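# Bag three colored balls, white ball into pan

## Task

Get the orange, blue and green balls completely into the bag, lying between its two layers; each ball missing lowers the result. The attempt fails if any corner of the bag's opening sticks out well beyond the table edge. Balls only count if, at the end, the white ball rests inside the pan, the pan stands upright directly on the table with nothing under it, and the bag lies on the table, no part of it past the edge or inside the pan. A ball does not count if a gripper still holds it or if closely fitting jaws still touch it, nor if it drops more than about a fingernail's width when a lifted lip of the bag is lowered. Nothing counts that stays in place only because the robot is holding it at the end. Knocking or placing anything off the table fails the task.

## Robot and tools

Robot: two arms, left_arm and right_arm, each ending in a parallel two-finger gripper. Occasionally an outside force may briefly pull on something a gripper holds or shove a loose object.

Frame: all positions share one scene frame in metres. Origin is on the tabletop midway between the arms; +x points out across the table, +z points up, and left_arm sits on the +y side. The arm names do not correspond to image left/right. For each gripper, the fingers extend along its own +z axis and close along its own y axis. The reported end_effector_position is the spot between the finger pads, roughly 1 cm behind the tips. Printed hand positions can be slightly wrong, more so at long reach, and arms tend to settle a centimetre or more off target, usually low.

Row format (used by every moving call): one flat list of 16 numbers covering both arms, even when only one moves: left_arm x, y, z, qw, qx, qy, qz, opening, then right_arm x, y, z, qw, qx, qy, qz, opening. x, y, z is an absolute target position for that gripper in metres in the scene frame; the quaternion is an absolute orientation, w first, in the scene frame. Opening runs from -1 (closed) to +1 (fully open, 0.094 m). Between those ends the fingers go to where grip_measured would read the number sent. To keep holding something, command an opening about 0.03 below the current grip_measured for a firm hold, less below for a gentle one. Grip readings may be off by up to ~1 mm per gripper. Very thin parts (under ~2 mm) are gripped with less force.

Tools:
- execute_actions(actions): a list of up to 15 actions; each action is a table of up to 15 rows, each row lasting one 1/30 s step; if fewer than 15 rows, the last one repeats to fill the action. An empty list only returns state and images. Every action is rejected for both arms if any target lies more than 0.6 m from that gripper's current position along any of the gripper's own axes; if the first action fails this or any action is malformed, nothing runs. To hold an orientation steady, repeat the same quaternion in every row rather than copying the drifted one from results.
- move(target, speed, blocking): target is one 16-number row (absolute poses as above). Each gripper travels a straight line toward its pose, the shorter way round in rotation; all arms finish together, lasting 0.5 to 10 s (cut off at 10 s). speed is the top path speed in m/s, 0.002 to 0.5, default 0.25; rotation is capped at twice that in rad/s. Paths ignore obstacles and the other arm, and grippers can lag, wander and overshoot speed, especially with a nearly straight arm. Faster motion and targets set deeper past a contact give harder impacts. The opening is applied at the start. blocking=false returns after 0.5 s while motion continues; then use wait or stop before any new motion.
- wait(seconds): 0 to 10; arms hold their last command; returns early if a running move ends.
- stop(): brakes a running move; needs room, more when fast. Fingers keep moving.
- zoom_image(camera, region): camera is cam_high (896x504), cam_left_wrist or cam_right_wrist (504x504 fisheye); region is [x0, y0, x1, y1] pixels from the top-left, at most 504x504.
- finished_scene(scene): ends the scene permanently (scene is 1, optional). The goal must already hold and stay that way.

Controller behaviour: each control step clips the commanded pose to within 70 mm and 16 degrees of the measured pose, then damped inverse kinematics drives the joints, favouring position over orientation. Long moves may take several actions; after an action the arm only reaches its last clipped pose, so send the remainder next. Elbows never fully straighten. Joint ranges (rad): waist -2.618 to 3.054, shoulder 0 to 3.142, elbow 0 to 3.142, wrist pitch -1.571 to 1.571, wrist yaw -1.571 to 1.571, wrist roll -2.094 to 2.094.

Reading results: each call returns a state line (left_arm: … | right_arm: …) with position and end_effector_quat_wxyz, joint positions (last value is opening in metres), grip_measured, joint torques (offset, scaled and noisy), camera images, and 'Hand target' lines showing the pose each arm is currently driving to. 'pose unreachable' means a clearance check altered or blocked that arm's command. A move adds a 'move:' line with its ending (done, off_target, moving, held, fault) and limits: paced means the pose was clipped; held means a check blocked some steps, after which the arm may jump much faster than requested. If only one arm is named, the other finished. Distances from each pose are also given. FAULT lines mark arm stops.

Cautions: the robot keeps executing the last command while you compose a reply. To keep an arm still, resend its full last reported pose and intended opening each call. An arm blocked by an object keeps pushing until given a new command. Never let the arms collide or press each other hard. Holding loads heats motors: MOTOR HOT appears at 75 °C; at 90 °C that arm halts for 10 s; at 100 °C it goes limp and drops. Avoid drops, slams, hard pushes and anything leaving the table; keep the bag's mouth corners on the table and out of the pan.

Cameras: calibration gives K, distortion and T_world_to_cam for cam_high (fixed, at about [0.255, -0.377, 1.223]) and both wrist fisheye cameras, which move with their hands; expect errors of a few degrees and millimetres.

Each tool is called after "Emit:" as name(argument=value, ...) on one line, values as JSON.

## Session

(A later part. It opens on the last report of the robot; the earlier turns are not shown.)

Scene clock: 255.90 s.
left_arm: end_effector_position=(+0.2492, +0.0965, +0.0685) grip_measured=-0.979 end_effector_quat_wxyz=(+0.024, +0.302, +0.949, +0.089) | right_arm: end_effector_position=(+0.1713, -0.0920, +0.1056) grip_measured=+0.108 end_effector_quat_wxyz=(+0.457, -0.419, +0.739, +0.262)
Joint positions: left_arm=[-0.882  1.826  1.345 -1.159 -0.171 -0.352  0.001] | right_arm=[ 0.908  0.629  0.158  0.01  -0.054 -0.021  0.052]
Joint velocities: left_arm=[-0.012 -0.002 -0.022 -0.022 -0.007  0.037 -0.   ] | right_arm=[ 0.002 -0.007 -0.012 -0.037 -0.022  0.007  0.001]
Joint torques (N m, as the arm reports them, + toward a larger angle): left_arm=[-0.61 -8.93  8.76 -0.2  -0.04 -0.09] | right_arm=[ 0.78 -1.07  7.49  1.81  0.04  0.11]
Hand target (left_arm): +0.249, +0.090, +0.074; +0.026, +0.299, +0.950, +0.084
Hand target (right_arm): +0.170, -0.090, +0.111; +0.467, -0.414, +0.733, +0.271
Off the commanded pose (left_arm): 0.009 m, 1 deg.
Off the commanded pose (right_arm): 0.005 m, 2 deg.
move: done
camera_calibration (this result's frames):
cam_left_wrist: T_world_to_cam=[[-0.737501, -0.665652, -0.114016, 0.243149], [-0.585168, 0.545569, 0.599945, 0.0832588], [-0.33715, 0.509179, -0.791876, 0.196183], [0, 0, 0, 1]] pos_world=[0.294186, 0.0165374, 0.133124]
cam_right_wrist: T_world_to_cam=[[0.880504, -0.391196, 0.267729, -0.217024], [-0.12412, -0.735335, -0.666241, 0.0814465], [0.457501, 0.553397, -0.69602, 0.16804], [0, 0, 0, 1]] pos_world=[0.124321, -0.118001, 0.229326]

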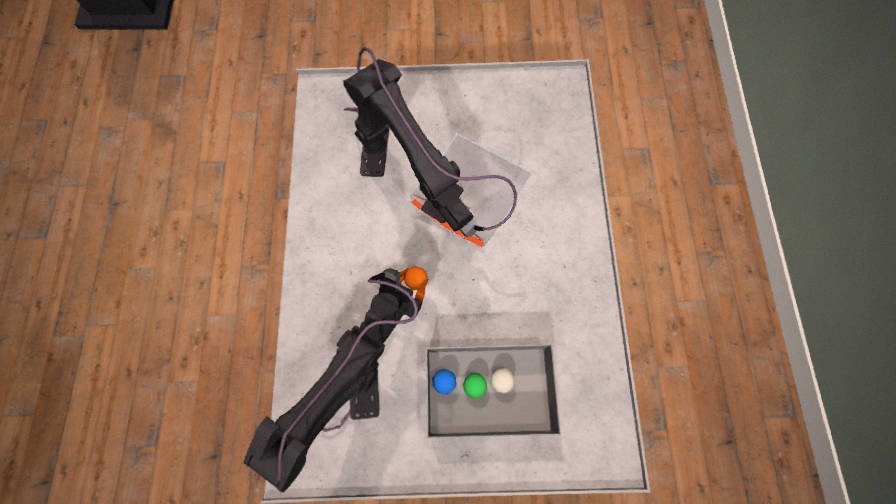

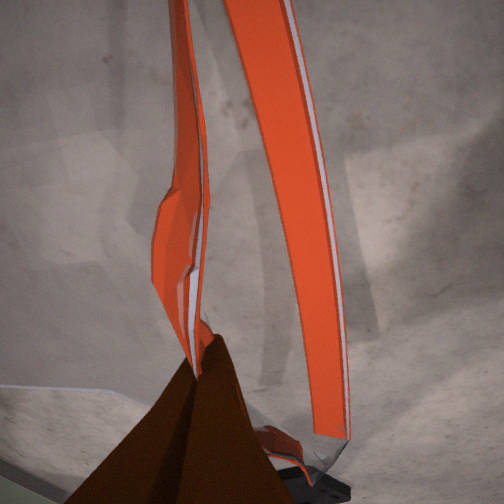

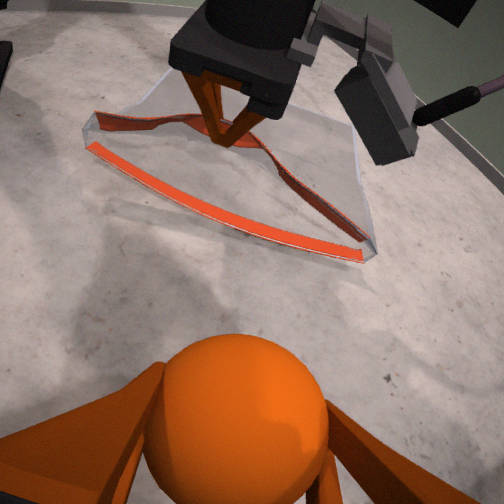

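Emit:
move(target=[0.2492,0.0965,0.0685,0.024,0.302,0.949,0.089,-1, 0.228,0.04,0.068,0.4653,-0.4217,0.7304,0.2687,0.10], speed=0.12)

Scene clock: 289.90 s.
left_arm: end_effector_position=(+0.2491, +0.0966, +0.0685) grip_measured=-0.979 end_effector_quat_wxyz=(+0.024, +0.302, +0.949, +0.089) | right_arm: end_effector_position=(+0.2246, +0.0298, +0.0565) grip_measured=+0.108 end_effector_quat_wxyz=(+0.453, -0.428, +0.738, +0.258)
Joint positions: left_arm=[-0.882  1.826  1.345 -1.16  -0.171 -0.352  0.001] | right_arm=[1.002 1.675 0.444 0.756 0.023 0.004 0.052]
Joint velocities: left_arm=[-0.002 -0.007 -0.007  0.037 -0.051 -0.007 -0.   ] | right_arm=[-0.012 -0.002  0.012 -0.022 -0.007 -0.022 -0.001]
Joint torques (N m, as the arm reports them, + toward a larger angle): left_arm=[ 0.1  -9.45  5.99  0.01 -0.1   0.06] | right_arm=[ 0.78 -5.71  8.    1.87  0.09  0.1 ]
Hand target (left_arm): +0.249, +0.097, +0.069; +0.024, +0.302, +0.949, +0.089
Hand target (right_arm): +0.227, +0.041, +0.068; +0.465, -0.421, +0.730, +0.269
Off the commanded pose (left_arm): 0.000 m, 0 deg.
Off the commanded pose (right_arm): 0.016 m, 2 deg.
move: off_target (right_arm)
camera_calibration (this result's frames):
cam_left_wrist: T_world_to_cam=[[-0.73727, -0.665897, -0.114082, 0.243132], [-0.585277, 0.545184, 0.600188, 0.0832291], [-0.337467, 0.50927, -0.791682, 0.196188], [0, 0, 0, 1]] pos_world=[0.294173, 0.0166133, 0.133102]
cam_right_wrist: T_world_to_cam=[[0.884607, -0.374732, 0.277571, -0.205136], [-0.112434, -0.749042, -0.652913, 0.14198], [0.45258, 0.546363, -0.70474, 0.0438777], [0, 0, 0, 1]] pos_world=[0.17757, 0.00550464, 0.180563]

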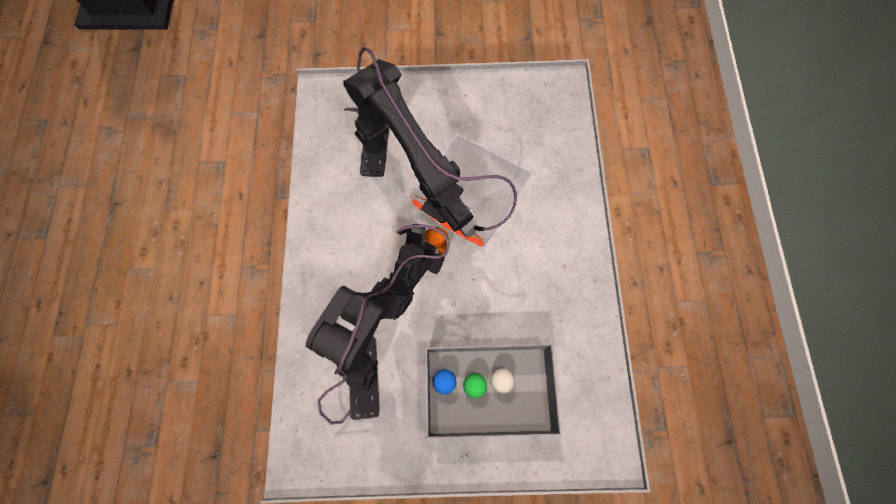

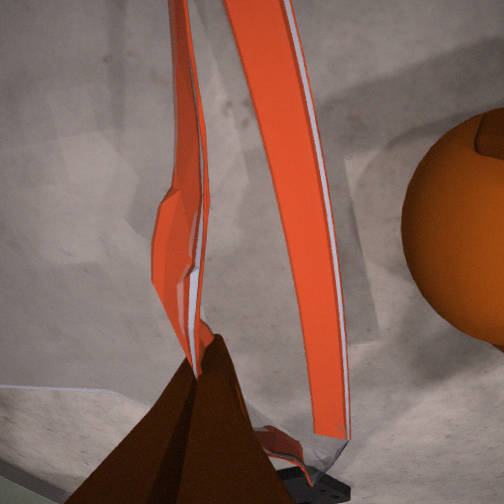

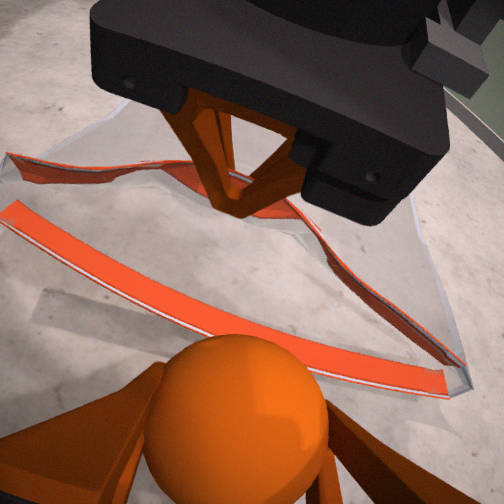

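Emit:
move(target=[0.252,0.098,0.078,-0.0614,0.2773,0.9361,-0.2075,-1, 0.2246,0.0298,0.0565,0.453,-0.428,0.738,0.258,0.10], speed=0.1)

Scene clock: 306.70 s.
left_arm: end_effector_position=(+0.2543, +0.1009, +0.0766) grip_measured=-0.980 end_effector_quat_wxyz=(-0.070, +0.272, +0.940, -0.191) | right_arm: end_effector_position=(+0.2247, +0.0300, +0.0569) grip_measured=+0.108 end_effector_quat_wxyz=(+0.453, -0.428, +0.738, +0.258)
Joint positions: left_arm=[-0.537  1.749  1.235 -1.064  0.41  -0.051  0.001] | right_arm=[1.002 1.675 0.444 0.757 0.023 0.004 0.052]
Joint velocities: left_arm=[ 0.007 -0.007 -0.002  0.007  0.007  0.022 -0.   ] | right_arm=[ 0.007 -0.002 -0.012 -0.066 -0.066  0.051  0.002]
Joint torques (N m, as the arm reports them, + toward a larger angle): left_arm=[  0.57 -10.34   4.47   0.36   0.37   0.15] | right_arm=[ 0.03 -6.4   5.56  1.64  0.03  0.  ]
Hand target (left_arm): +0.254, +0.099, +0.079; -0.062, +0.278, +0.936, -0.205
Hand target (right_arm): +0.225, +0.030, +0.056; +0.453, -0.428, +0.738, +0.258
Off the commanded pose (left_arm): 0.004 m, 2 deg.
Off the commanded pose (right_arm): 0.000 m, 0 deg.
move: done
camera_calibration (this result's frames):
cam_left_wrist: T_world_to_cam=[[-0.640565, -0.620374, 0.452563, 0.17821], [-0.433842, 0.778649, 0.453306, 0.0281697], [-0.633607, 0.0940313, -0.767919, 0.317547], [0, 0, 0, 1]] pos_world=[0.327577, 0.0587633, 0.15043]
cam_right_wrist: T_world_to_cam=[[0.884404, -0.375104, 0.277718, -0.205197], [-0.111955, -0.748167, -0.653997, 0.142251], [0.453097, 0.547305, -0.703676, 0.0437897], [0, 0, 0, 1]] pos_world=[0.177562, 0.00549088, 0.180833]

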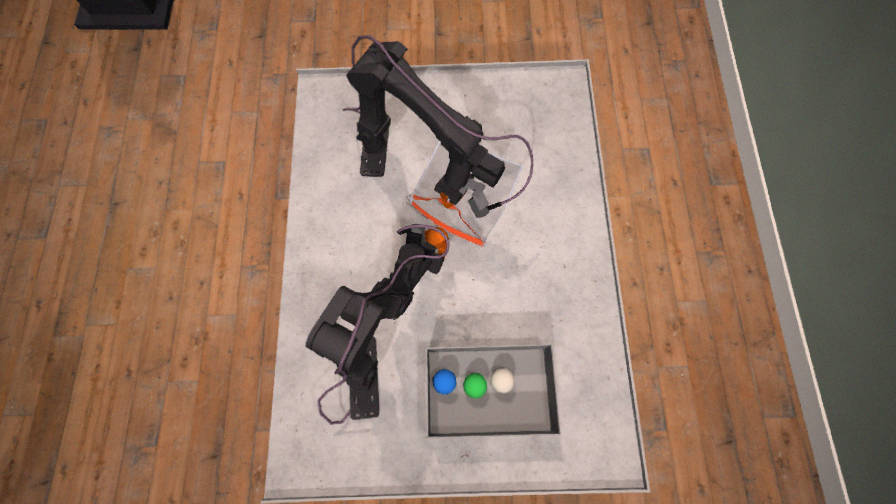

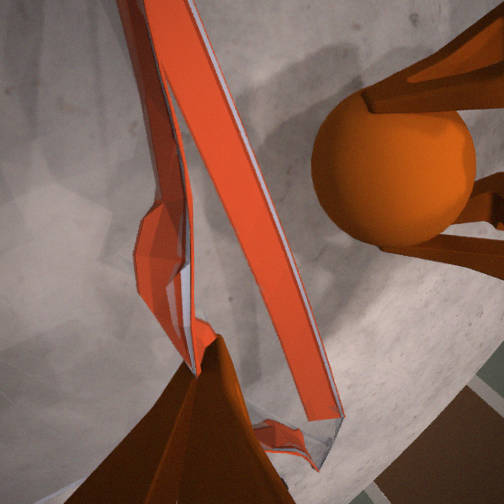

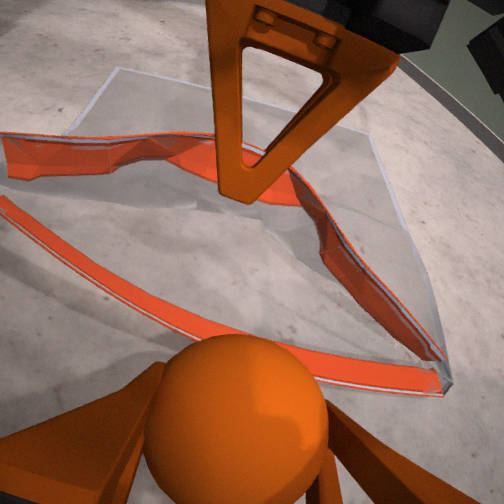

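Emit:
move(target=[0.2543,0.1009,0.0766,-0.070,0.272,0.940,-0.191,-1, 0.249,0.082,0.062,0.4653,-0.4217,0.7304,0.2687,0.10], speed=0.05)

Scene clock: 317.70 s.
left_arm: end_effector_position=(+0.2542, +0.1006, +0.0768) grip_measured=-0.980 end_effector_quat_wxyz=(-0.070, +0.273, +0.940, -0.192) | right_arm: end_effector_position=(+0.2486, +0.0729, +0.0557) grip_measured=+0.108 end_effector_quat_wxyz=(+0.460, -0.425, +0.734, +0.262)
Joint positions: left_arm=[-0.537  1.749  1.235 -1.063  0.412 -0.05   0.001] | right_arm=[1.002 1.841 0.629 0.757 0.025 0.005 0.052]
Joint velocities: left_arm=[-0.002  0.002 -0.002  0.037  0.007 -0.037 -0.001] | right_arm=[-0.017 -0.007 -0.027  0.022  0.022  0.066 -0.001]
Joint torques (N m, as the arm reports them, + toward a larger angle): left_arm=[ 0.01 -8.64  6.06  0.14  0.19  0.02] | right_arm=[ 0.99 -7.58  8.15  1.71  0.1   0.11]
Hand target (left_arm): +0.254, +0.101, +0.077; -0.070, +0.272, +0.940, -0.191
Hand target (right_arm): +0.248, +0.082, +0.062; +0.465, -0.422, +0.730, +0.269
Off the commanded pose (left_arm): 0.000 m, 0 deg.
Off the commanded pose (right_arm): 0.011 m, 1 deg.
move: off_target (right_arm)
camera_calibration (this result's frames):
cam_left_wrist: T_world_to_cam=[[-0.640914, -0.618642, 0.454436, 0.177595], [-0.432745, 0.780164, 0.451747, 0.028001], [-0.634004, 0.0928759, -0.767732, 0.317818], [0, 0, 0, 1]] pos_world=[0.327438, 0.0585044, 0.150644]
cam_right_wrist: T_world_to_cam=[[0.881029, -0.381553, 0.27965, -0.208711], [-0.107312, -0.736936, -0.66739, 0.17501], [0.460729, 0.557981, -0.690207, 0.00520089], [0, 0, 0, 1]] pos_world=[0.200265, 0.0464347, 0.178755]

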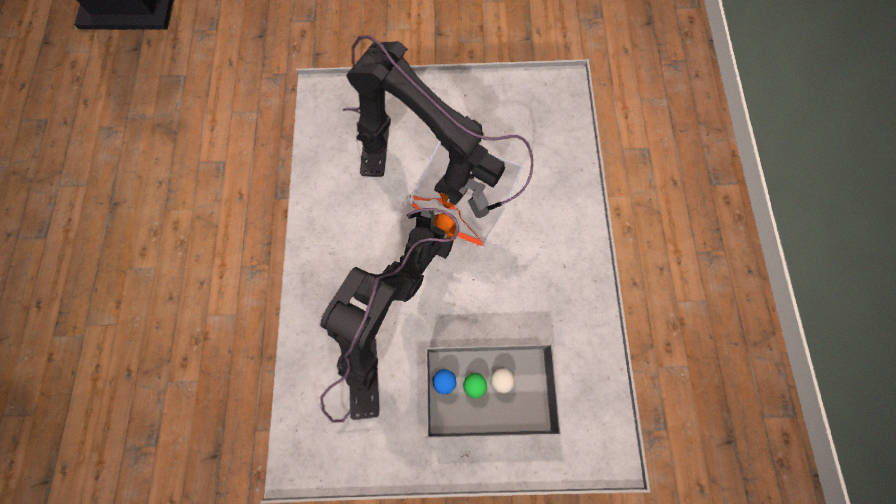

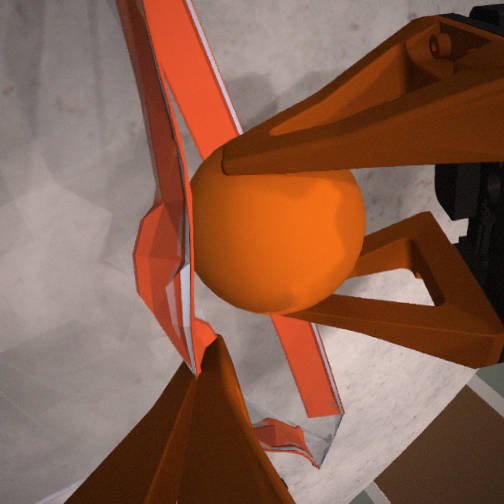

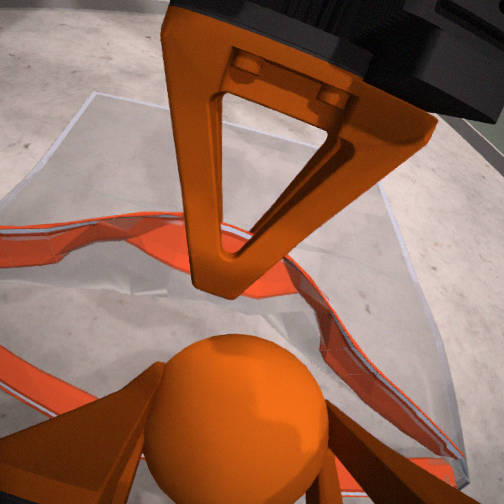

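Emit:
move(target=[0.2543,0.1009,0.0766,-0.070,0.272,0.940,-0.191,-1, 0.250,0.085,0.036,0.4653,-0.4217,0.7304,0.2687,0.10], speed=0.04)

Emit:
move(target=[0.257,0.106,0.105,-0.070,0.272,0.940,-0.191,-1, 0.250,0.085,0.036,0.4653,-0.4217,0.7304,0.2687,0.10], speed=0.04)

Scene clock: 323.47 s.
left_arm: end_effector_position=(+0.2544, +0.1009, +0.0766) grip_measured=-0.980 end_effector_quat_wxyz=(-0.070, +0.273, +0.940, -0.191) | right_arm: end_effector_position=(+0.2516, +0.0782, +0.0377) grip_measured=+0.108 end_effector_quat_wxyz=(+0.468, -0.422, +0.729, +0.267)
Joint positions: left_arm=[-0.537  1.749  1.235 -1.063  0.41  -0.05   0.001] | right_arm=[1.002 1.947 0.629 0.886 0.025 0.005 0.052]
Joint velocities: left_arm=[ 0.002 -0.002  0.012 -0.066  0.037  0.081  0.001] | right_arm=[-0.022 -0.007 -0.017 -0.022 -0.051  0.022  0.001]
Joint torques (N m, as the arm reports them, + toward a larger angle): left_arm=[ 0.03 -8.7   6.09  0.15  0.22  0.02] | right_arm=[ 1.04 -7.5   7.25  1.58  0.08  0.1 ]
Hand target (left_arm): +0.254, +0.101, +0.077; -0.070, +0.272, +0.941, -0.191
Hand target (right_arm): +0.250, +0.085, +0.036; +0.466, -0.422, +0.730, +0.269
Off the commanded pose (left_arm): 0.000 m, 0 deg.
Off the commanded pose (right_arm): 0.007 m, 0 deg.
move: done
camera_calibration (this result's frames):
cam_left_wrist: T_world_to_cam=[[-0.641523, -0.619479, 0.452431, 0.178389], [-0.433332, 0.779326, 0.45263, 0.0280956], [-0.632986, 0.0943194, -0.768396, 0.317447], [0, 0, 0, 1]] pos_world=[0.327555, 0.0586711, 0.150499]
cam_right_wrist: T_world_to_cam=[[0.877871, -0.38728, 0.281702, -0.203127], [-0.100287, -0.723857, -0.682623, 0.165025], [0.468278, 0.571004, -0.674292, -0.0150405], [0, 0, 0, 1]] pos_world=[0.201913, 0.0493753, 0.159729]

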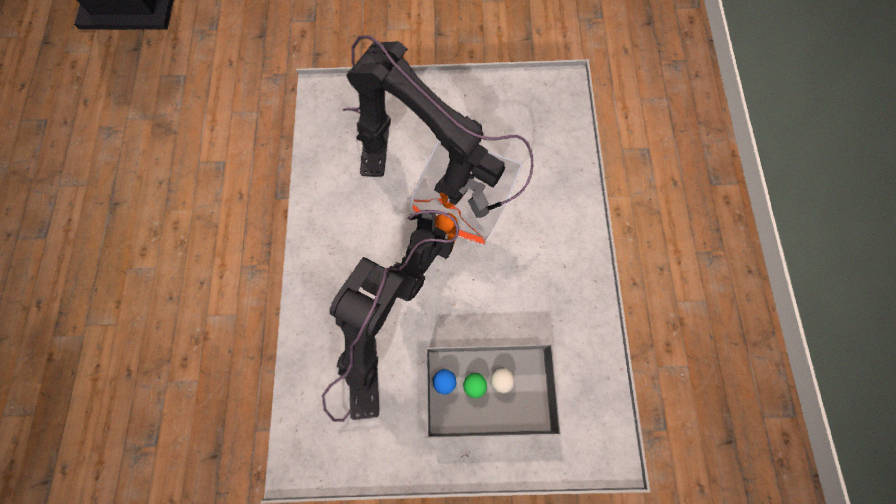

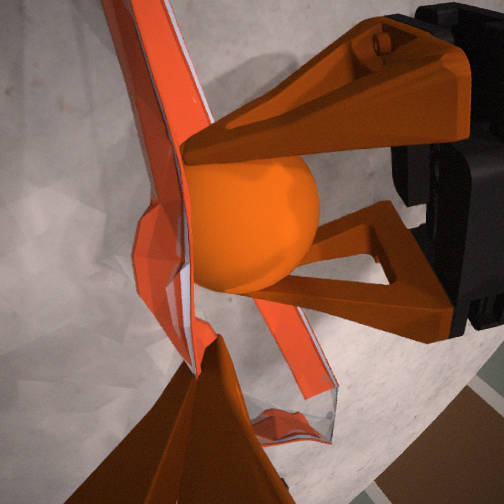

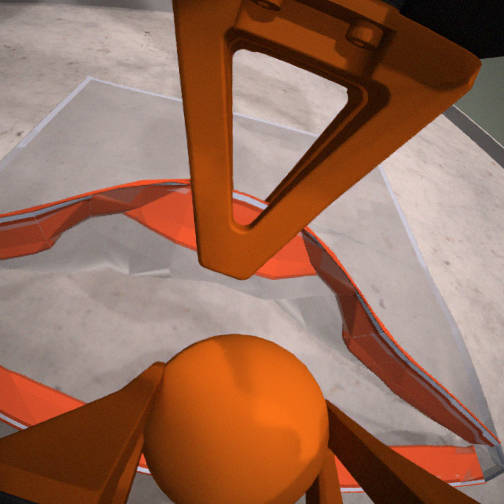

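Scene clock: 324.63 s.
left_arm: end_effector_position=(+0.2516, +0.1069, +0.0903) grip_measured=-0.980 end_effector_quat_wxyz=(-0.088, +0.266, +0.942, -0.185) | right_arm: end_effector_position=(+0.2517, +0.0783, +0.0381) grip_measured=+0.108 end_effector_quat_wxyz=(+0.469, -0.421, +0.729, +0.267)
Joint positions: left_arm=[-0.527  1.749  1.29  -1.16   0.41  -0.046  0.001] | right_arm=[1.002 1.947 0.629 0.888 0.025 0.005 0.052]
Joint velocities: left_arm=[-0.017 -0.007  0.002 -0.022 -0.007 -0.022 -0.001] | right_arm=[ 0.012 -0.017 -0.002 -0.007 -0.007  0.037  0.   ]
Joint torques (N m, as the arm reports them, + toward a larger angle): left_arm=[  0.61 -10.92   8.84  -0.17   0.21   0.19] | right_arm=[ 1.13 -7.44  7.09  1.57  0.09  0.07]
Hand target (left_arm): +0.257, +0.106, +0.105; -0.070, +0.272, +0.941, -0.191
Hand target (right_arm): +0.250, +0.085, +0.036; +0.465, -0.422, +0.730, +0.269
Off the commanded pose (left_arm): 0.016 m, 2 deg.
Off the commanded pose (right_arm): 0.007 m, 1 deg.
move: off_target (left_arm)
camera_calibration (this result's frames):
cam_left_wrist: T_world_to_cam=[[-0.622012, -0.63469, 0.458552, 0.170299], [-0.423422, 0.765263, 0.484857, 0.0121492], [-0.658647, 0.107426, -0.744744, 0.328579], [0, 0, 0, 1]] pos_world=[0.32749, 0.0634918, 0.160726]
cam_right_wrist: T_world_to_cam=[[0.877665, -0.387657, 0.281827, -0.203161], [-0.0997861, -0.722942, -0.683664, 0.16521], [0.468772, 0.571906, -0.673184, -0.0151608], [0, 0, 0, 1]] pos_world=[0.2019, 0.0493514, 0.159999]

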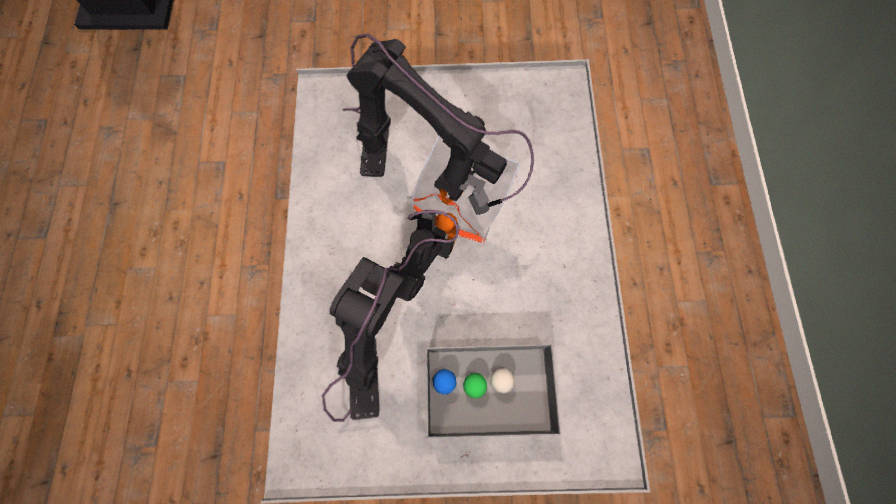

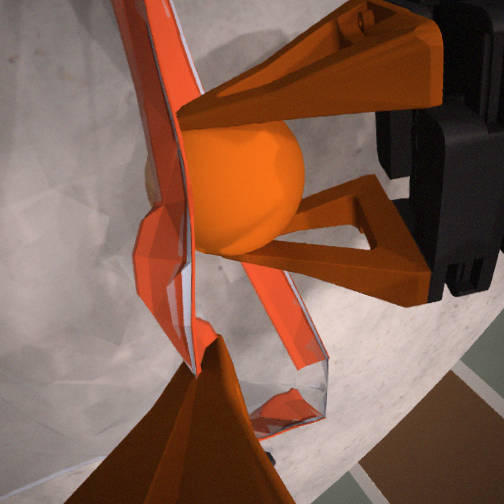

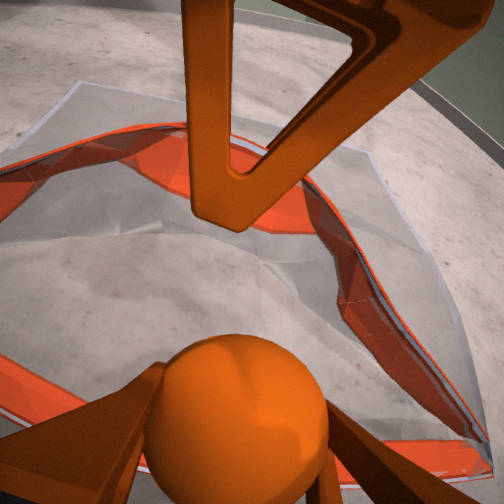

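Emit:
move(target=[0.2516,0.1069,0.0903,-0.088,0.266,0.942,-0.185,-1, 0.269,0.130,0.040,0.5272,-0.3967,0.6871,0.3044,0.10], speed=0.04)

Scene clock: 333.37 s.
left_arm: end_effector_position=(+0.2520, +0.1079, +0.0899) grip_measured=-0.980 end_effector_quat_wxyz=(-0.087, +0.266, +0.943, -0.182) | right_arm: end_effector_position=(+0.2699, +0.1224, +0.0388) grip_measured=+0.108 end_effector_quat_wxyz=(+0.526, -0.398, +0.689, +0.300)
Joint positions: left_arm=[-0.527  1.749  1.29  -1.161  0.404 -0.046  0.001] | right_arm=[1.018 2.172 0.772 1.13  0.043 0.005 0.052]
Joint velocities: left_arm=[ 0.012 -0.002 -0.002  0.037  0.066  0.037  0.001] | right_arm=[ 0.012 -0.002 -0.007  0.007  0.022 -0.066 -0.001]
Joint torques (N m, as the arm reports them, + toward a larger angle): left_arm=[ 0.06 -8.67  6.1   0.06  0.27  0.05] | right_arm=[ 0.84 -9.31  6.9   1.68  0.03  0.12]
Hand target (left_arm): +0.252, +0.107, +0.090; -0.088, +0.266, +0.942, -0.185
Hand target (right_arm): +0.268, +0.130, +0.040; +0.526, -0.396, +0.688, +0.305
Off the commanded pose (left_arm): 0.001 m, 0 deg.
Off the commanded pose (right_arm): 0.008 m, 1 deg.
move: done
camera_calibration (this result's frames):
cam_left_wrist: T_world_to_cam=[[-0.623356, -0.637086, 0.453375, 0.172384], [-0.424425, 0.762635, 0.48811, 0.0119812], [-0.656727, 0.111843, -0.745788, 0.327516], [0, 0, 0, 1]] pos_world=[0.32763, 0.0640561, 0.160255]
cam_right_wrist: T_world_to_cam=[[0.854116, -0.428026, 0.295432, -0.191498], [-0.0404098, -0.620948, -0.782809, 0.174773], [0.518511, 0.656672, -0.547658, -0.0770475], [0, 0, 0, 1]] pos_world=[0.210574, 0.077154, 0.151193]

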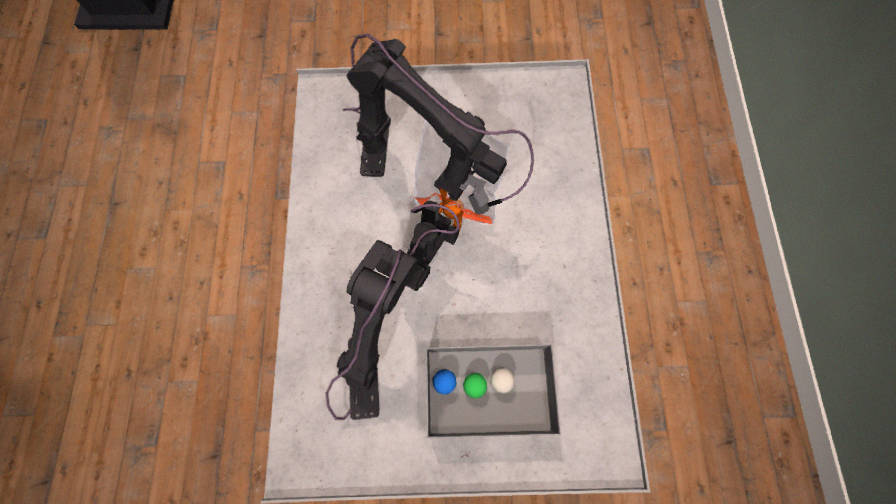

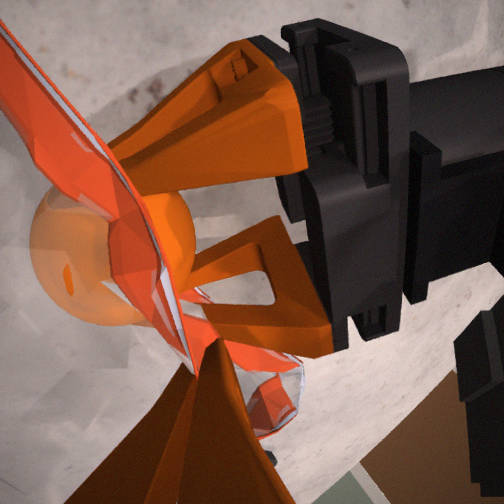

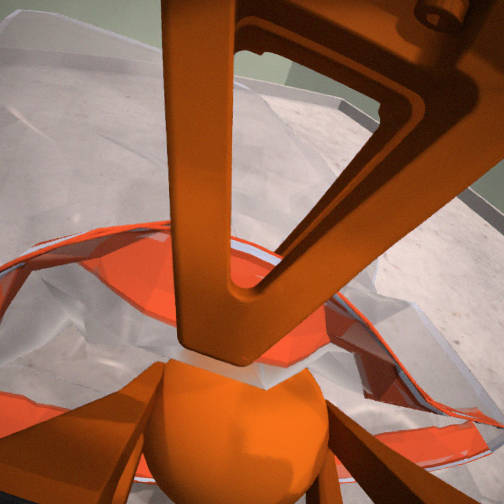

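Emit:
zoom_image(camera="cam_high", region=[390, 110, 550, 270])

Region (390, 110, 550, 270) of cam_high's 896x504 image, scaled by 3.150, with more detail than that image has.

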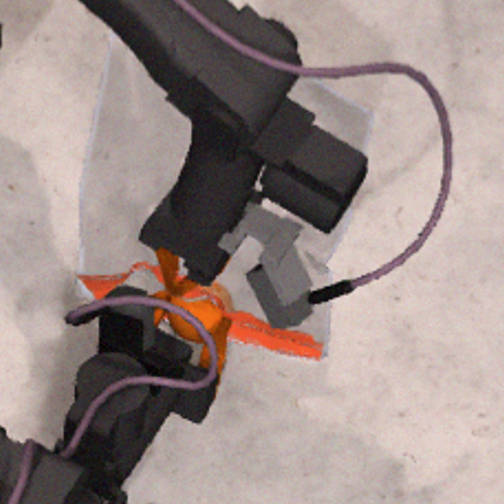

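Emit:
move(target=[0.2516,0.1069,0.0903,-0.088,0.266,0.942,-0.185,-1, 0.2699,0.1224,0.0388,0.526,-0.398,0.689,0.300,0.45], speed=0.04)

Scene clock: 349.73 s.
left_arm: end_effector_position=(+0.2521, +0.1080, +0.0898) grip_measured=-0.980 end_effector_quat_wxyz=(-0.087, +0.266, +0.943, -0.182) | right_arm: end_effector_position=(+0.2699, +0.1224, +0.0390) grip_measured=+0.448 end_effector_quat_wxyz=(+0.527, -0.398, +0.689, +0.300)
Joint positions: left_arm=[-0.527  1.749  1.29  -1.161  0.402 -0.046  0.001] | right_arm=[1.018 2.172 0.772 1.13  0.043 0.005 0.068]
Joint velocities: left_arm=[ 0.007 -0.012 -0.007  0.022  0.022 -0.007 -0.001] | right_arm=[ 0.002 -0.007  0.002  0.007 -0.051 -0.037  0.001]
Joint torques (N m, as the arm reports them, + toward a larger angle): left_arm=[ 0.06 -8.62  6.12  0.06  0.27  0.03] | right_arm=[ -0.09 -10.61   4.76   1.75  -0.02   0.04]
Hand target (left_arm): +0.252, +0.107, +0.090; -0.088, +0.266, +0.942, -0.185
Hand target (right_arm): +0.270, +0.122, +0.039; +0.526, -0.398, +0.689, +0.300
Off the commanded pose (left_arm): 0.001 m, 0 deg.
Off the commanded pose (right_arm): 0.000 m, 0 deg.
move: done
camera_calibration (this result's frames):
cam_left_wrist: T_world_to_cam=[[-0.623687, -0.637476, 0.45237, 0.172801], [-0.4247, 0.7622, 0.48855, 0.0120215], [-0.656236, 0.112581, -0.74611, 0.327332], [0, 0, 0, 1]] pos_world=[0.327686, 0.0641422, 0.160183]
cam_right_wrist: T_world_to_cam=[[0.854011, -0.428225, 0.295447, -0.1915], [-0.0401313, -0.620419, -0.783243, 0.174822], [0.518705, 0.657041, -0.54703, -0.0771115], [0, 0, 0, 1]] pos_world=[0.210557, 0.077123, 0.151324]

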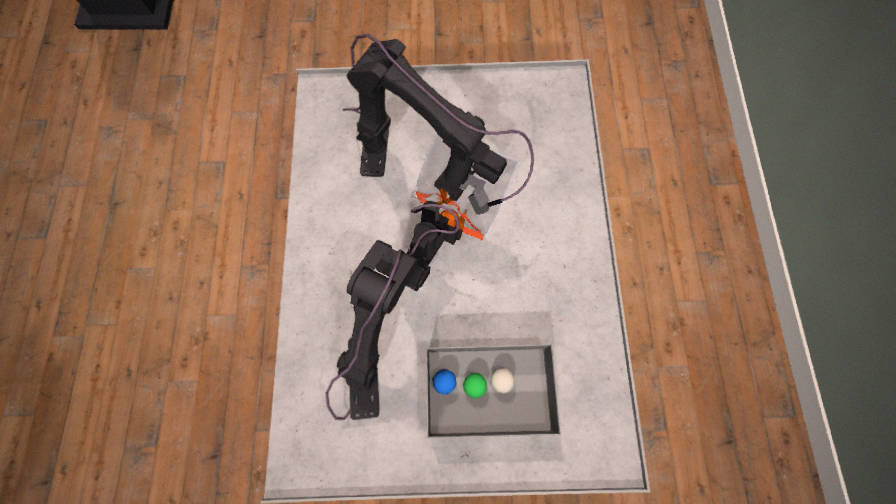

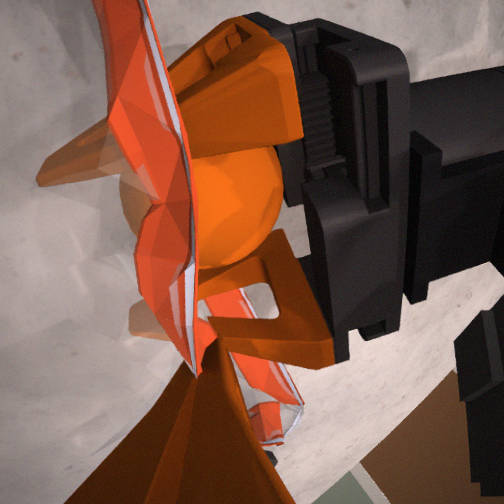

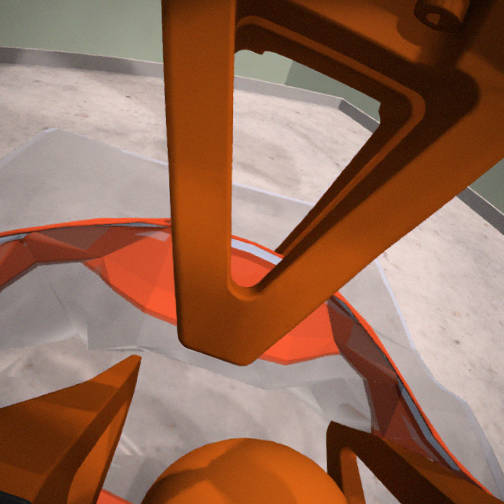

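Emit:
move(target=[0.2516,0.1069,0.0903,-0.088,0.266,0.942,-0.185,-1, 0.286,0.158,0.040,0.5272,-0.3967,0.6871,0.3044,0.45], speed=0.03)

Scene clock: 361.50 s.
left_arm: end_effector_position=(+0.2522, +0.1082, +0.0897) grip_measured=-0.980 end_effector_quat_wxyz=(-0.087, +0.266, +0.943, -0.181) | right_arm: end_effector_position=(+0.2846, +0.1504, +0.0358) grip_measured=+0.448 end_effector_quat_wxyz=(+0.526, -0.398, +0.689, +0.299)
Joint positions: left_arm=[-0.527  1.749  1.29  -1.161  0.401 -0.046  0.001] | right_arm=[1.018 2.241 0.916 1.053 0.043 0.005 0.068]
Joint velocities: left_arm=[-0.012  0.002  0.012  0.051  0.125  0.022  0.001] | right_arm=[ 0.007 -0.012 -0.007 -0.051 -0.007 -0.022 -0.001]
Joint torques (N m, as the arm reports them, + toward a larger angle): left_arm=[-0.06 -8.65  6.06  0.05  0.28  0.05] | right_arm=[  0.34 -11.08   7.76   1.61  -0.03   0.03]
Hand target (left_arm): +0.252, +0.107, +0.090; -0.088, +0.266, +0.942, -0.185
Hand target (right_arm): +0.285, +0.158, +0.040; +0.527, -0.397, +0.687, +0.304
Off the commanded pose (left_arm): 0.002 m, 0 deg.
Off the commanded pose (right_arm): 0.009 m, 1 deg.
move: done
camera_calibration (this result's frames):
cam_left_wrist: T_world_to_cam=[[-0.624017, -0.637866, 0.451365, 0.173217], [-0.424975, 0.761765, 0.488989, 0.0120621], [-0.655743, 0.113319, -0.746431, 0.327148], [0, 0, 0, 1]] pos_world=[0.327741, 0.0642283, 0.160111]
cam_right_wrist: T_world_to_cam=[[0.854326, -0.427627, 0.295402, -0.19133], [-0.0409664, -0.622004, -0.781942, 0.190633], [0.518121, 0.655931, -0.548913, -0.104485], [0, 0, 0, 1]] pos_world=[0.225403, 0.105292, 0.148229]

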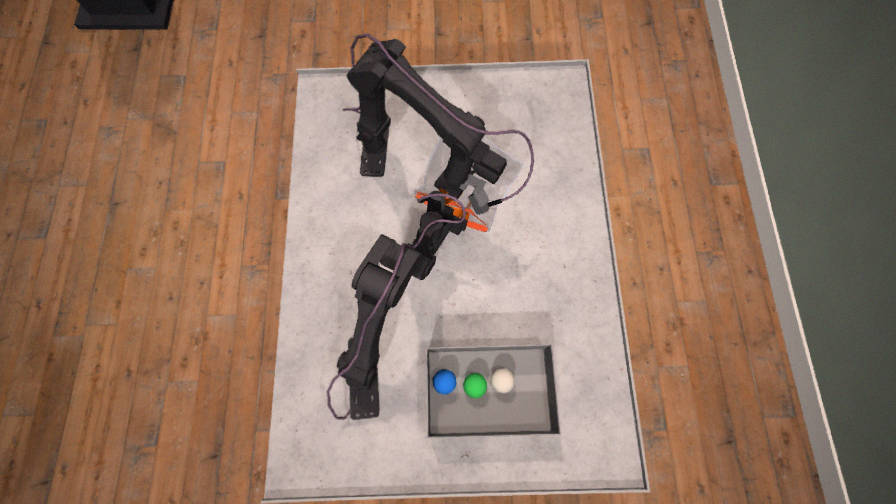

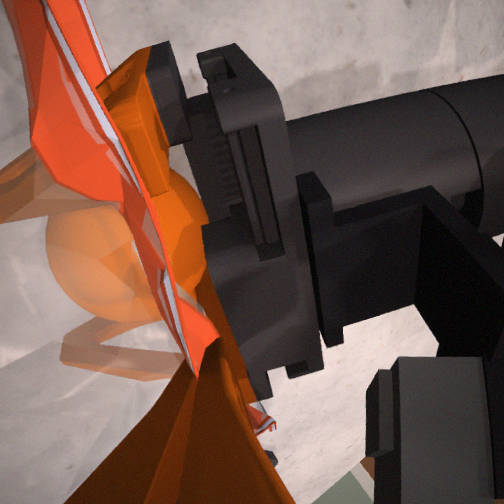

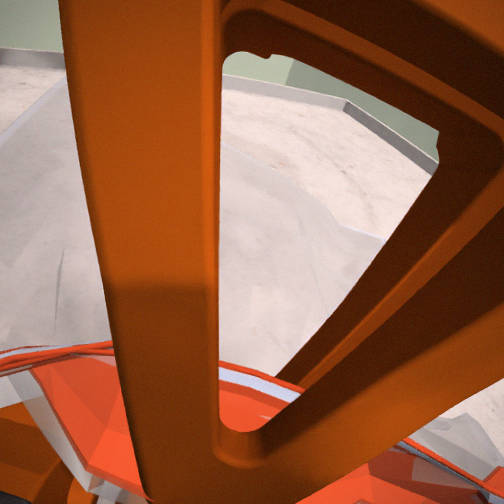

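Emit:
move(target=[0.2516,0.1069,0.0903,-0.088,0.266,0.942,-0.185,-1, 0.258,0.102,0.042,0.5272,-0.3967,0.6871,0.3044,0.45], speed=0.04)

Scene clock: 397.23 s.
left_arm: end_effector_position=(+0.2523, +0.1083, +0.0896) grip_measured=-0.980 end_effector_quat_wxyz=(-0.087, +0.266, +0.943, -0.180) | right_arm: end_effector_position=(+0.2597, +0.1031, +0.0317) grip_measured=+0.448 end_effector_quat_wxyz=(+0.520, -0.401, +0.694, +0.296)
Joint positions: left_arm=[-0.527  1.749  1.29  -1.161  0.4   -0.046  0.001] | right_arm=[1.018 2.149 0.683 1.177 0.043 0.005 0.068]
Joint velocities: left_arm=[-0.012  0.007 -0.012  0.037  0.007  0.066  0.001] | right_arm=[ 0.007 -0.012 -0.002  0.007  0.081 -0.007 -0.001]
Joint torques (N m, as the arm reports them, + toward a larger angle): left_arm=[ 0.05 -8.66  6.12  0.06  0.29  0.05] | right_arm=[  0.   -12.03   3.28   1.98  -0.06   0.03]
Hand target (left_arm): +0.252, +0.107, +0.090; -0.088, +0.266, +0.942, -0.185
Hand target (right_arm): +0.259, +0.102, +0.042; +0.527, -0.397, +0.687, +0.304
Off the commanded pose (left_arm): 0.002 m, 1 deg.
Off the commanded pose (right_arm): 0.011 m, 2 deg.
move: off_target (right_arm)
camera_calibration (this result's frames):
cam_left_wrist: T_world_to_cam=[[-0.624347, -0.638254, 0.450359, 0.173632], [-0.42525, 0.76133, 0.489428, 0.0121031], [-0.655251, 0.114058, -0.746751, 0.326963], [0, 0, 0, 1]] pos_world=[0.327797, 0.0643145, 0.16004]
cam_right_wrist: T_world_to_cam=[[0.856636, -0.423243, 0.295024, -0.190092], [-0.0470482, -0.633544, -0.772275, 0.159502], [0.513771, 0.647679, -0.562629, -0.0604436], [0, 0, 0, 1]] pos_world=[0.201398, 0.0597444, 0.145254]

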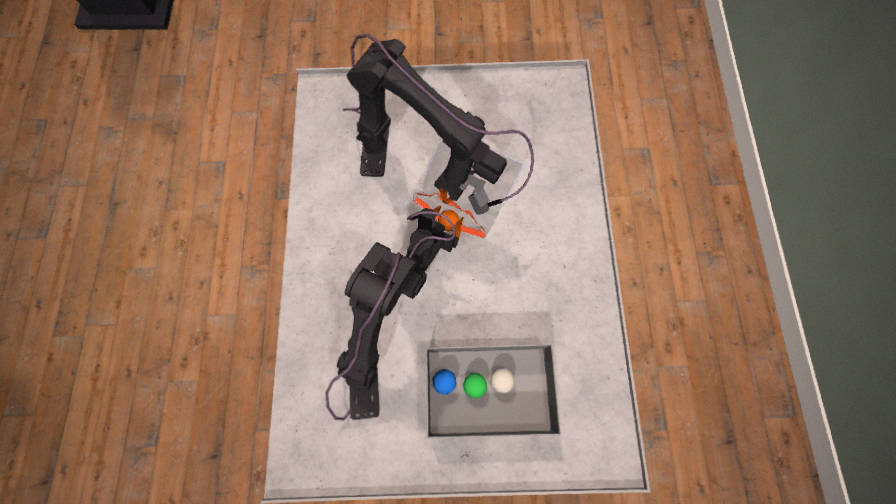

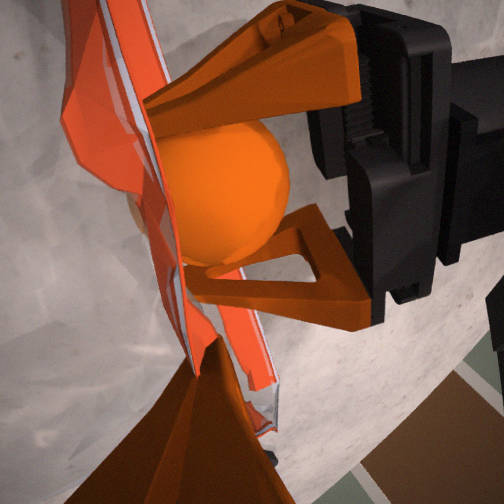

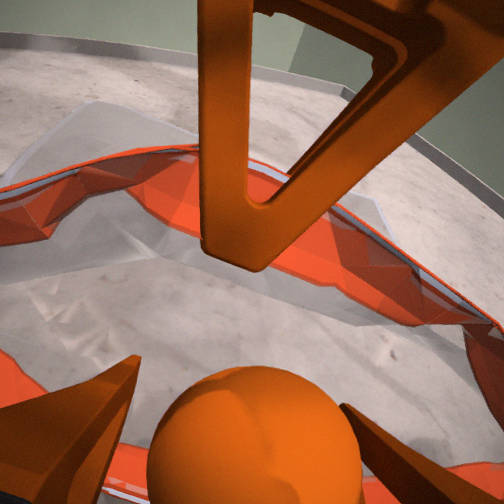

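Emit:
move(target=[0.2516,0.1069,0.0903,-0.088,0.266,0.942,-0.185,-1, 0.236,0.063,0.047,0.5272,-0.3967,0.6871,0.3044,0.45], speed=0.04)

Scene clock: 429.10 s.
left_arm: end_effector_position=(+0.2523, +0.1083, +0.0896) grip_measured=-0.980 end_effector_quat_wxyz=(-0.087, +0.266, +0.943, -0.180) | right_arm: end_effector_position=(+0.2392, +0.0642, +0.0387) grip_measured=+0.448 end_effector_quat_wxyz=(+0.521, -0.400, +0.693, +0.297)
Joint positions: left_arm=[-0.527  1.749  1.29  -1.161  0.4   -0.046  0.001] | right_arm=[1.018 2.052 0.494 1.274 0.043 0.005 0.068]
Joint velocities: left_arm=[-0.012  0.002 -0.002 -0.066  0.051 -0.007  0.001] | right_arm=[-0.007 -0.017 -0.022 -0.037 -0.022 -0.007 -0.001]
Joint torques (N m, as the arm reports them, + toward a larger angle): left_arm=[ 0.04 -8.61  6.09  0.05  0.26  0.05] | right_arm=[  0.24 -10.32   2.27   1.87  -0.01   0.08]
Hand target (left_arm): +0.252, +0.107, +0.090; -0.088, +0.266, +0.942, -0.185
Hand target (right_arm): +0.236, +0.063, +0.047; +0.527, -0.397, +0.687, +0.305
Off the commanded pose (left_arm): 0.002 m, 1 deg.
Off the commanded pose (right_arm): 0.009 m, 1 deg.
move: done
camera_calibration (this result's frames):
cam_left_wrist: T_world_to_cam=[[-0.624347, -0.638254, 0.450359, 0.173632], [-0.42525, 0.76133, 0.489428, 0.0121031], [-0.655251, 0.114058, -0.746751, 0.326963], [0, 0, 0, 1]] pos_world=[0.327797, 0.0643145, 0.16004]
cam_right_wrist: T_world_to_cam=[[0.856059, -0.424339, 0.295126, -0.19087], [-0.0455349, -0.630672, -0.774712, 0.138865], [0.514869, 0.649761, -0.559215, -0.021236], [0, 0, 0, 1]] pos_world=[0.180653, 0.0203831, 0.152036]

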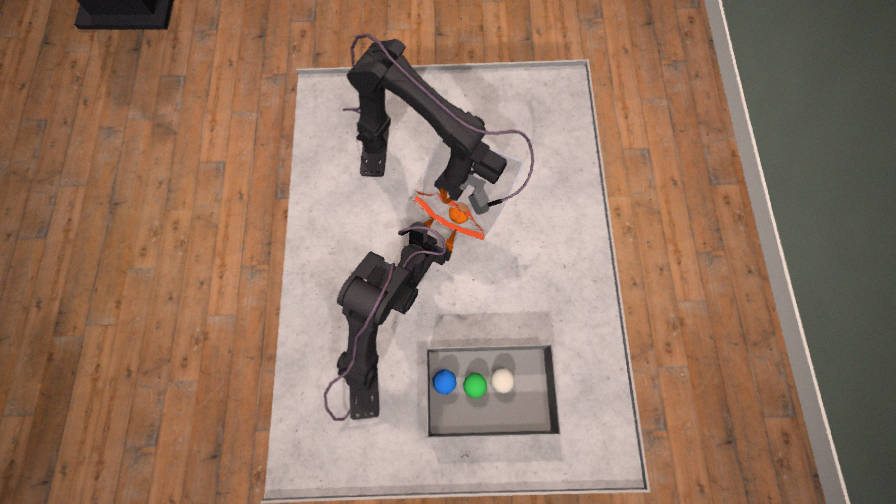

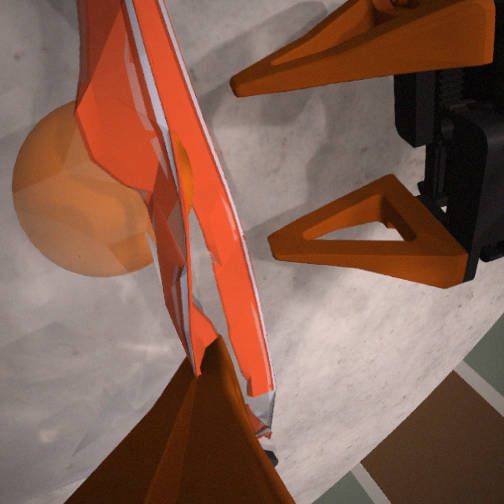

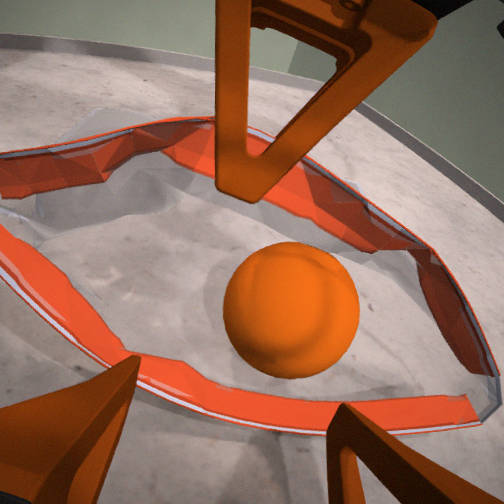

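Emit:
move(target=[0.256,0.115,0.17,-0.070,0.272,0.940,-0.191,-1, 0.19,-0.03,0.11,0.4653,-0.4217,0.7304,0.2687,0.45], speed=0.06)

Scene clock: 436.70 s.
left_arm: end_effector_position=(+0.2534, +0.1157, +0.1559) grip_measured=-0.980 end_effector_quat_wxyz=(-0.087, +0.266, +0.943, -0.181) | right_arm: end_effector_position=(+0.1890, -0.0264, +0.1104) grip_measured=+0.448 end_effector_quat_wxyz=(+0.467, -0.426, +0.727, +0.268)
Joint positions: left_arm=[-0.504  1.717  1.517 -1.43   0.4   -0.021  0.001] | right_arm=[1.018 1.125 0.286 0.406 0.03  0.005 0.068]
Joint velocities: left_arm=[-0.002  0.007 -0.012 -0.007  0.022  0.037  0.   ] | right_arm=[-0.002  0.002  0.017 -0.007 -0.037 -0.022  0.   ]
Joint torques (N m, as the arm reports them, + toward a larger angle): left_arm=[  0.66 -10.35   8.92  -0.16   0.27   0.18] | right_arm=[-0.97 -4.38  7.12  1.53 -0.08  0.  ]
Hand target (left_arm): +0.256, +0.115, +0.170; -0.070, +0.272, +0.940, -0.191
Hand target (right_arm): +0.191, -0.031, +0.111; +0.466, -0.422, +0.730, +0.268
Off the commanded pose (left_arm): 0.014 m, 2 deg.
Off the commanded pose (right_arm): 0.004 m, 1 deg.
move: off_target (left_arm)
camera_calibration (this result's frames):
cam_left_wrist: T_world_to_cam=[[-0.624817, -0.637047, 0.451413, 0.148988], [-0.424311, 0.762386, 0.488598, -0.025723], [-0.655411, 0.113745, -0.746658, 0.376401], [0, 0, 0, 1]] pos_world=[0.328873, 0.0717097, 0.226356]
cam_right_wrist: T_world_to_cam=[[0.881854, -0.376813, 0.283451, -0.209801], [-0.0911318, -0.726011, -0.681618, 0.130721], [0.462632, 0.575257, -0.674575, 0.124212], [0, 0, 0, 1]] pos_world=[0.139462, -0.0556046, 0.232361]

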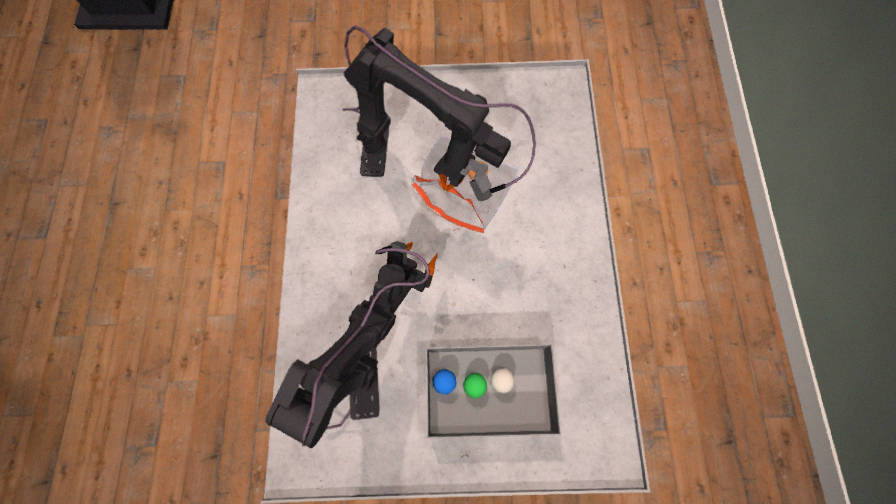

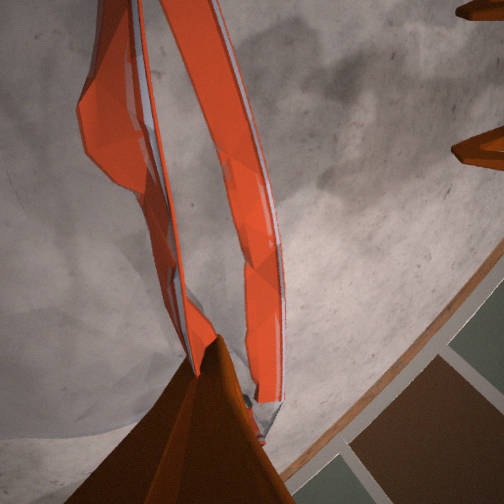

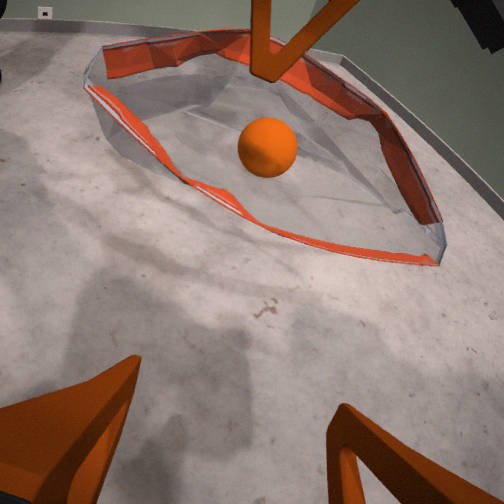

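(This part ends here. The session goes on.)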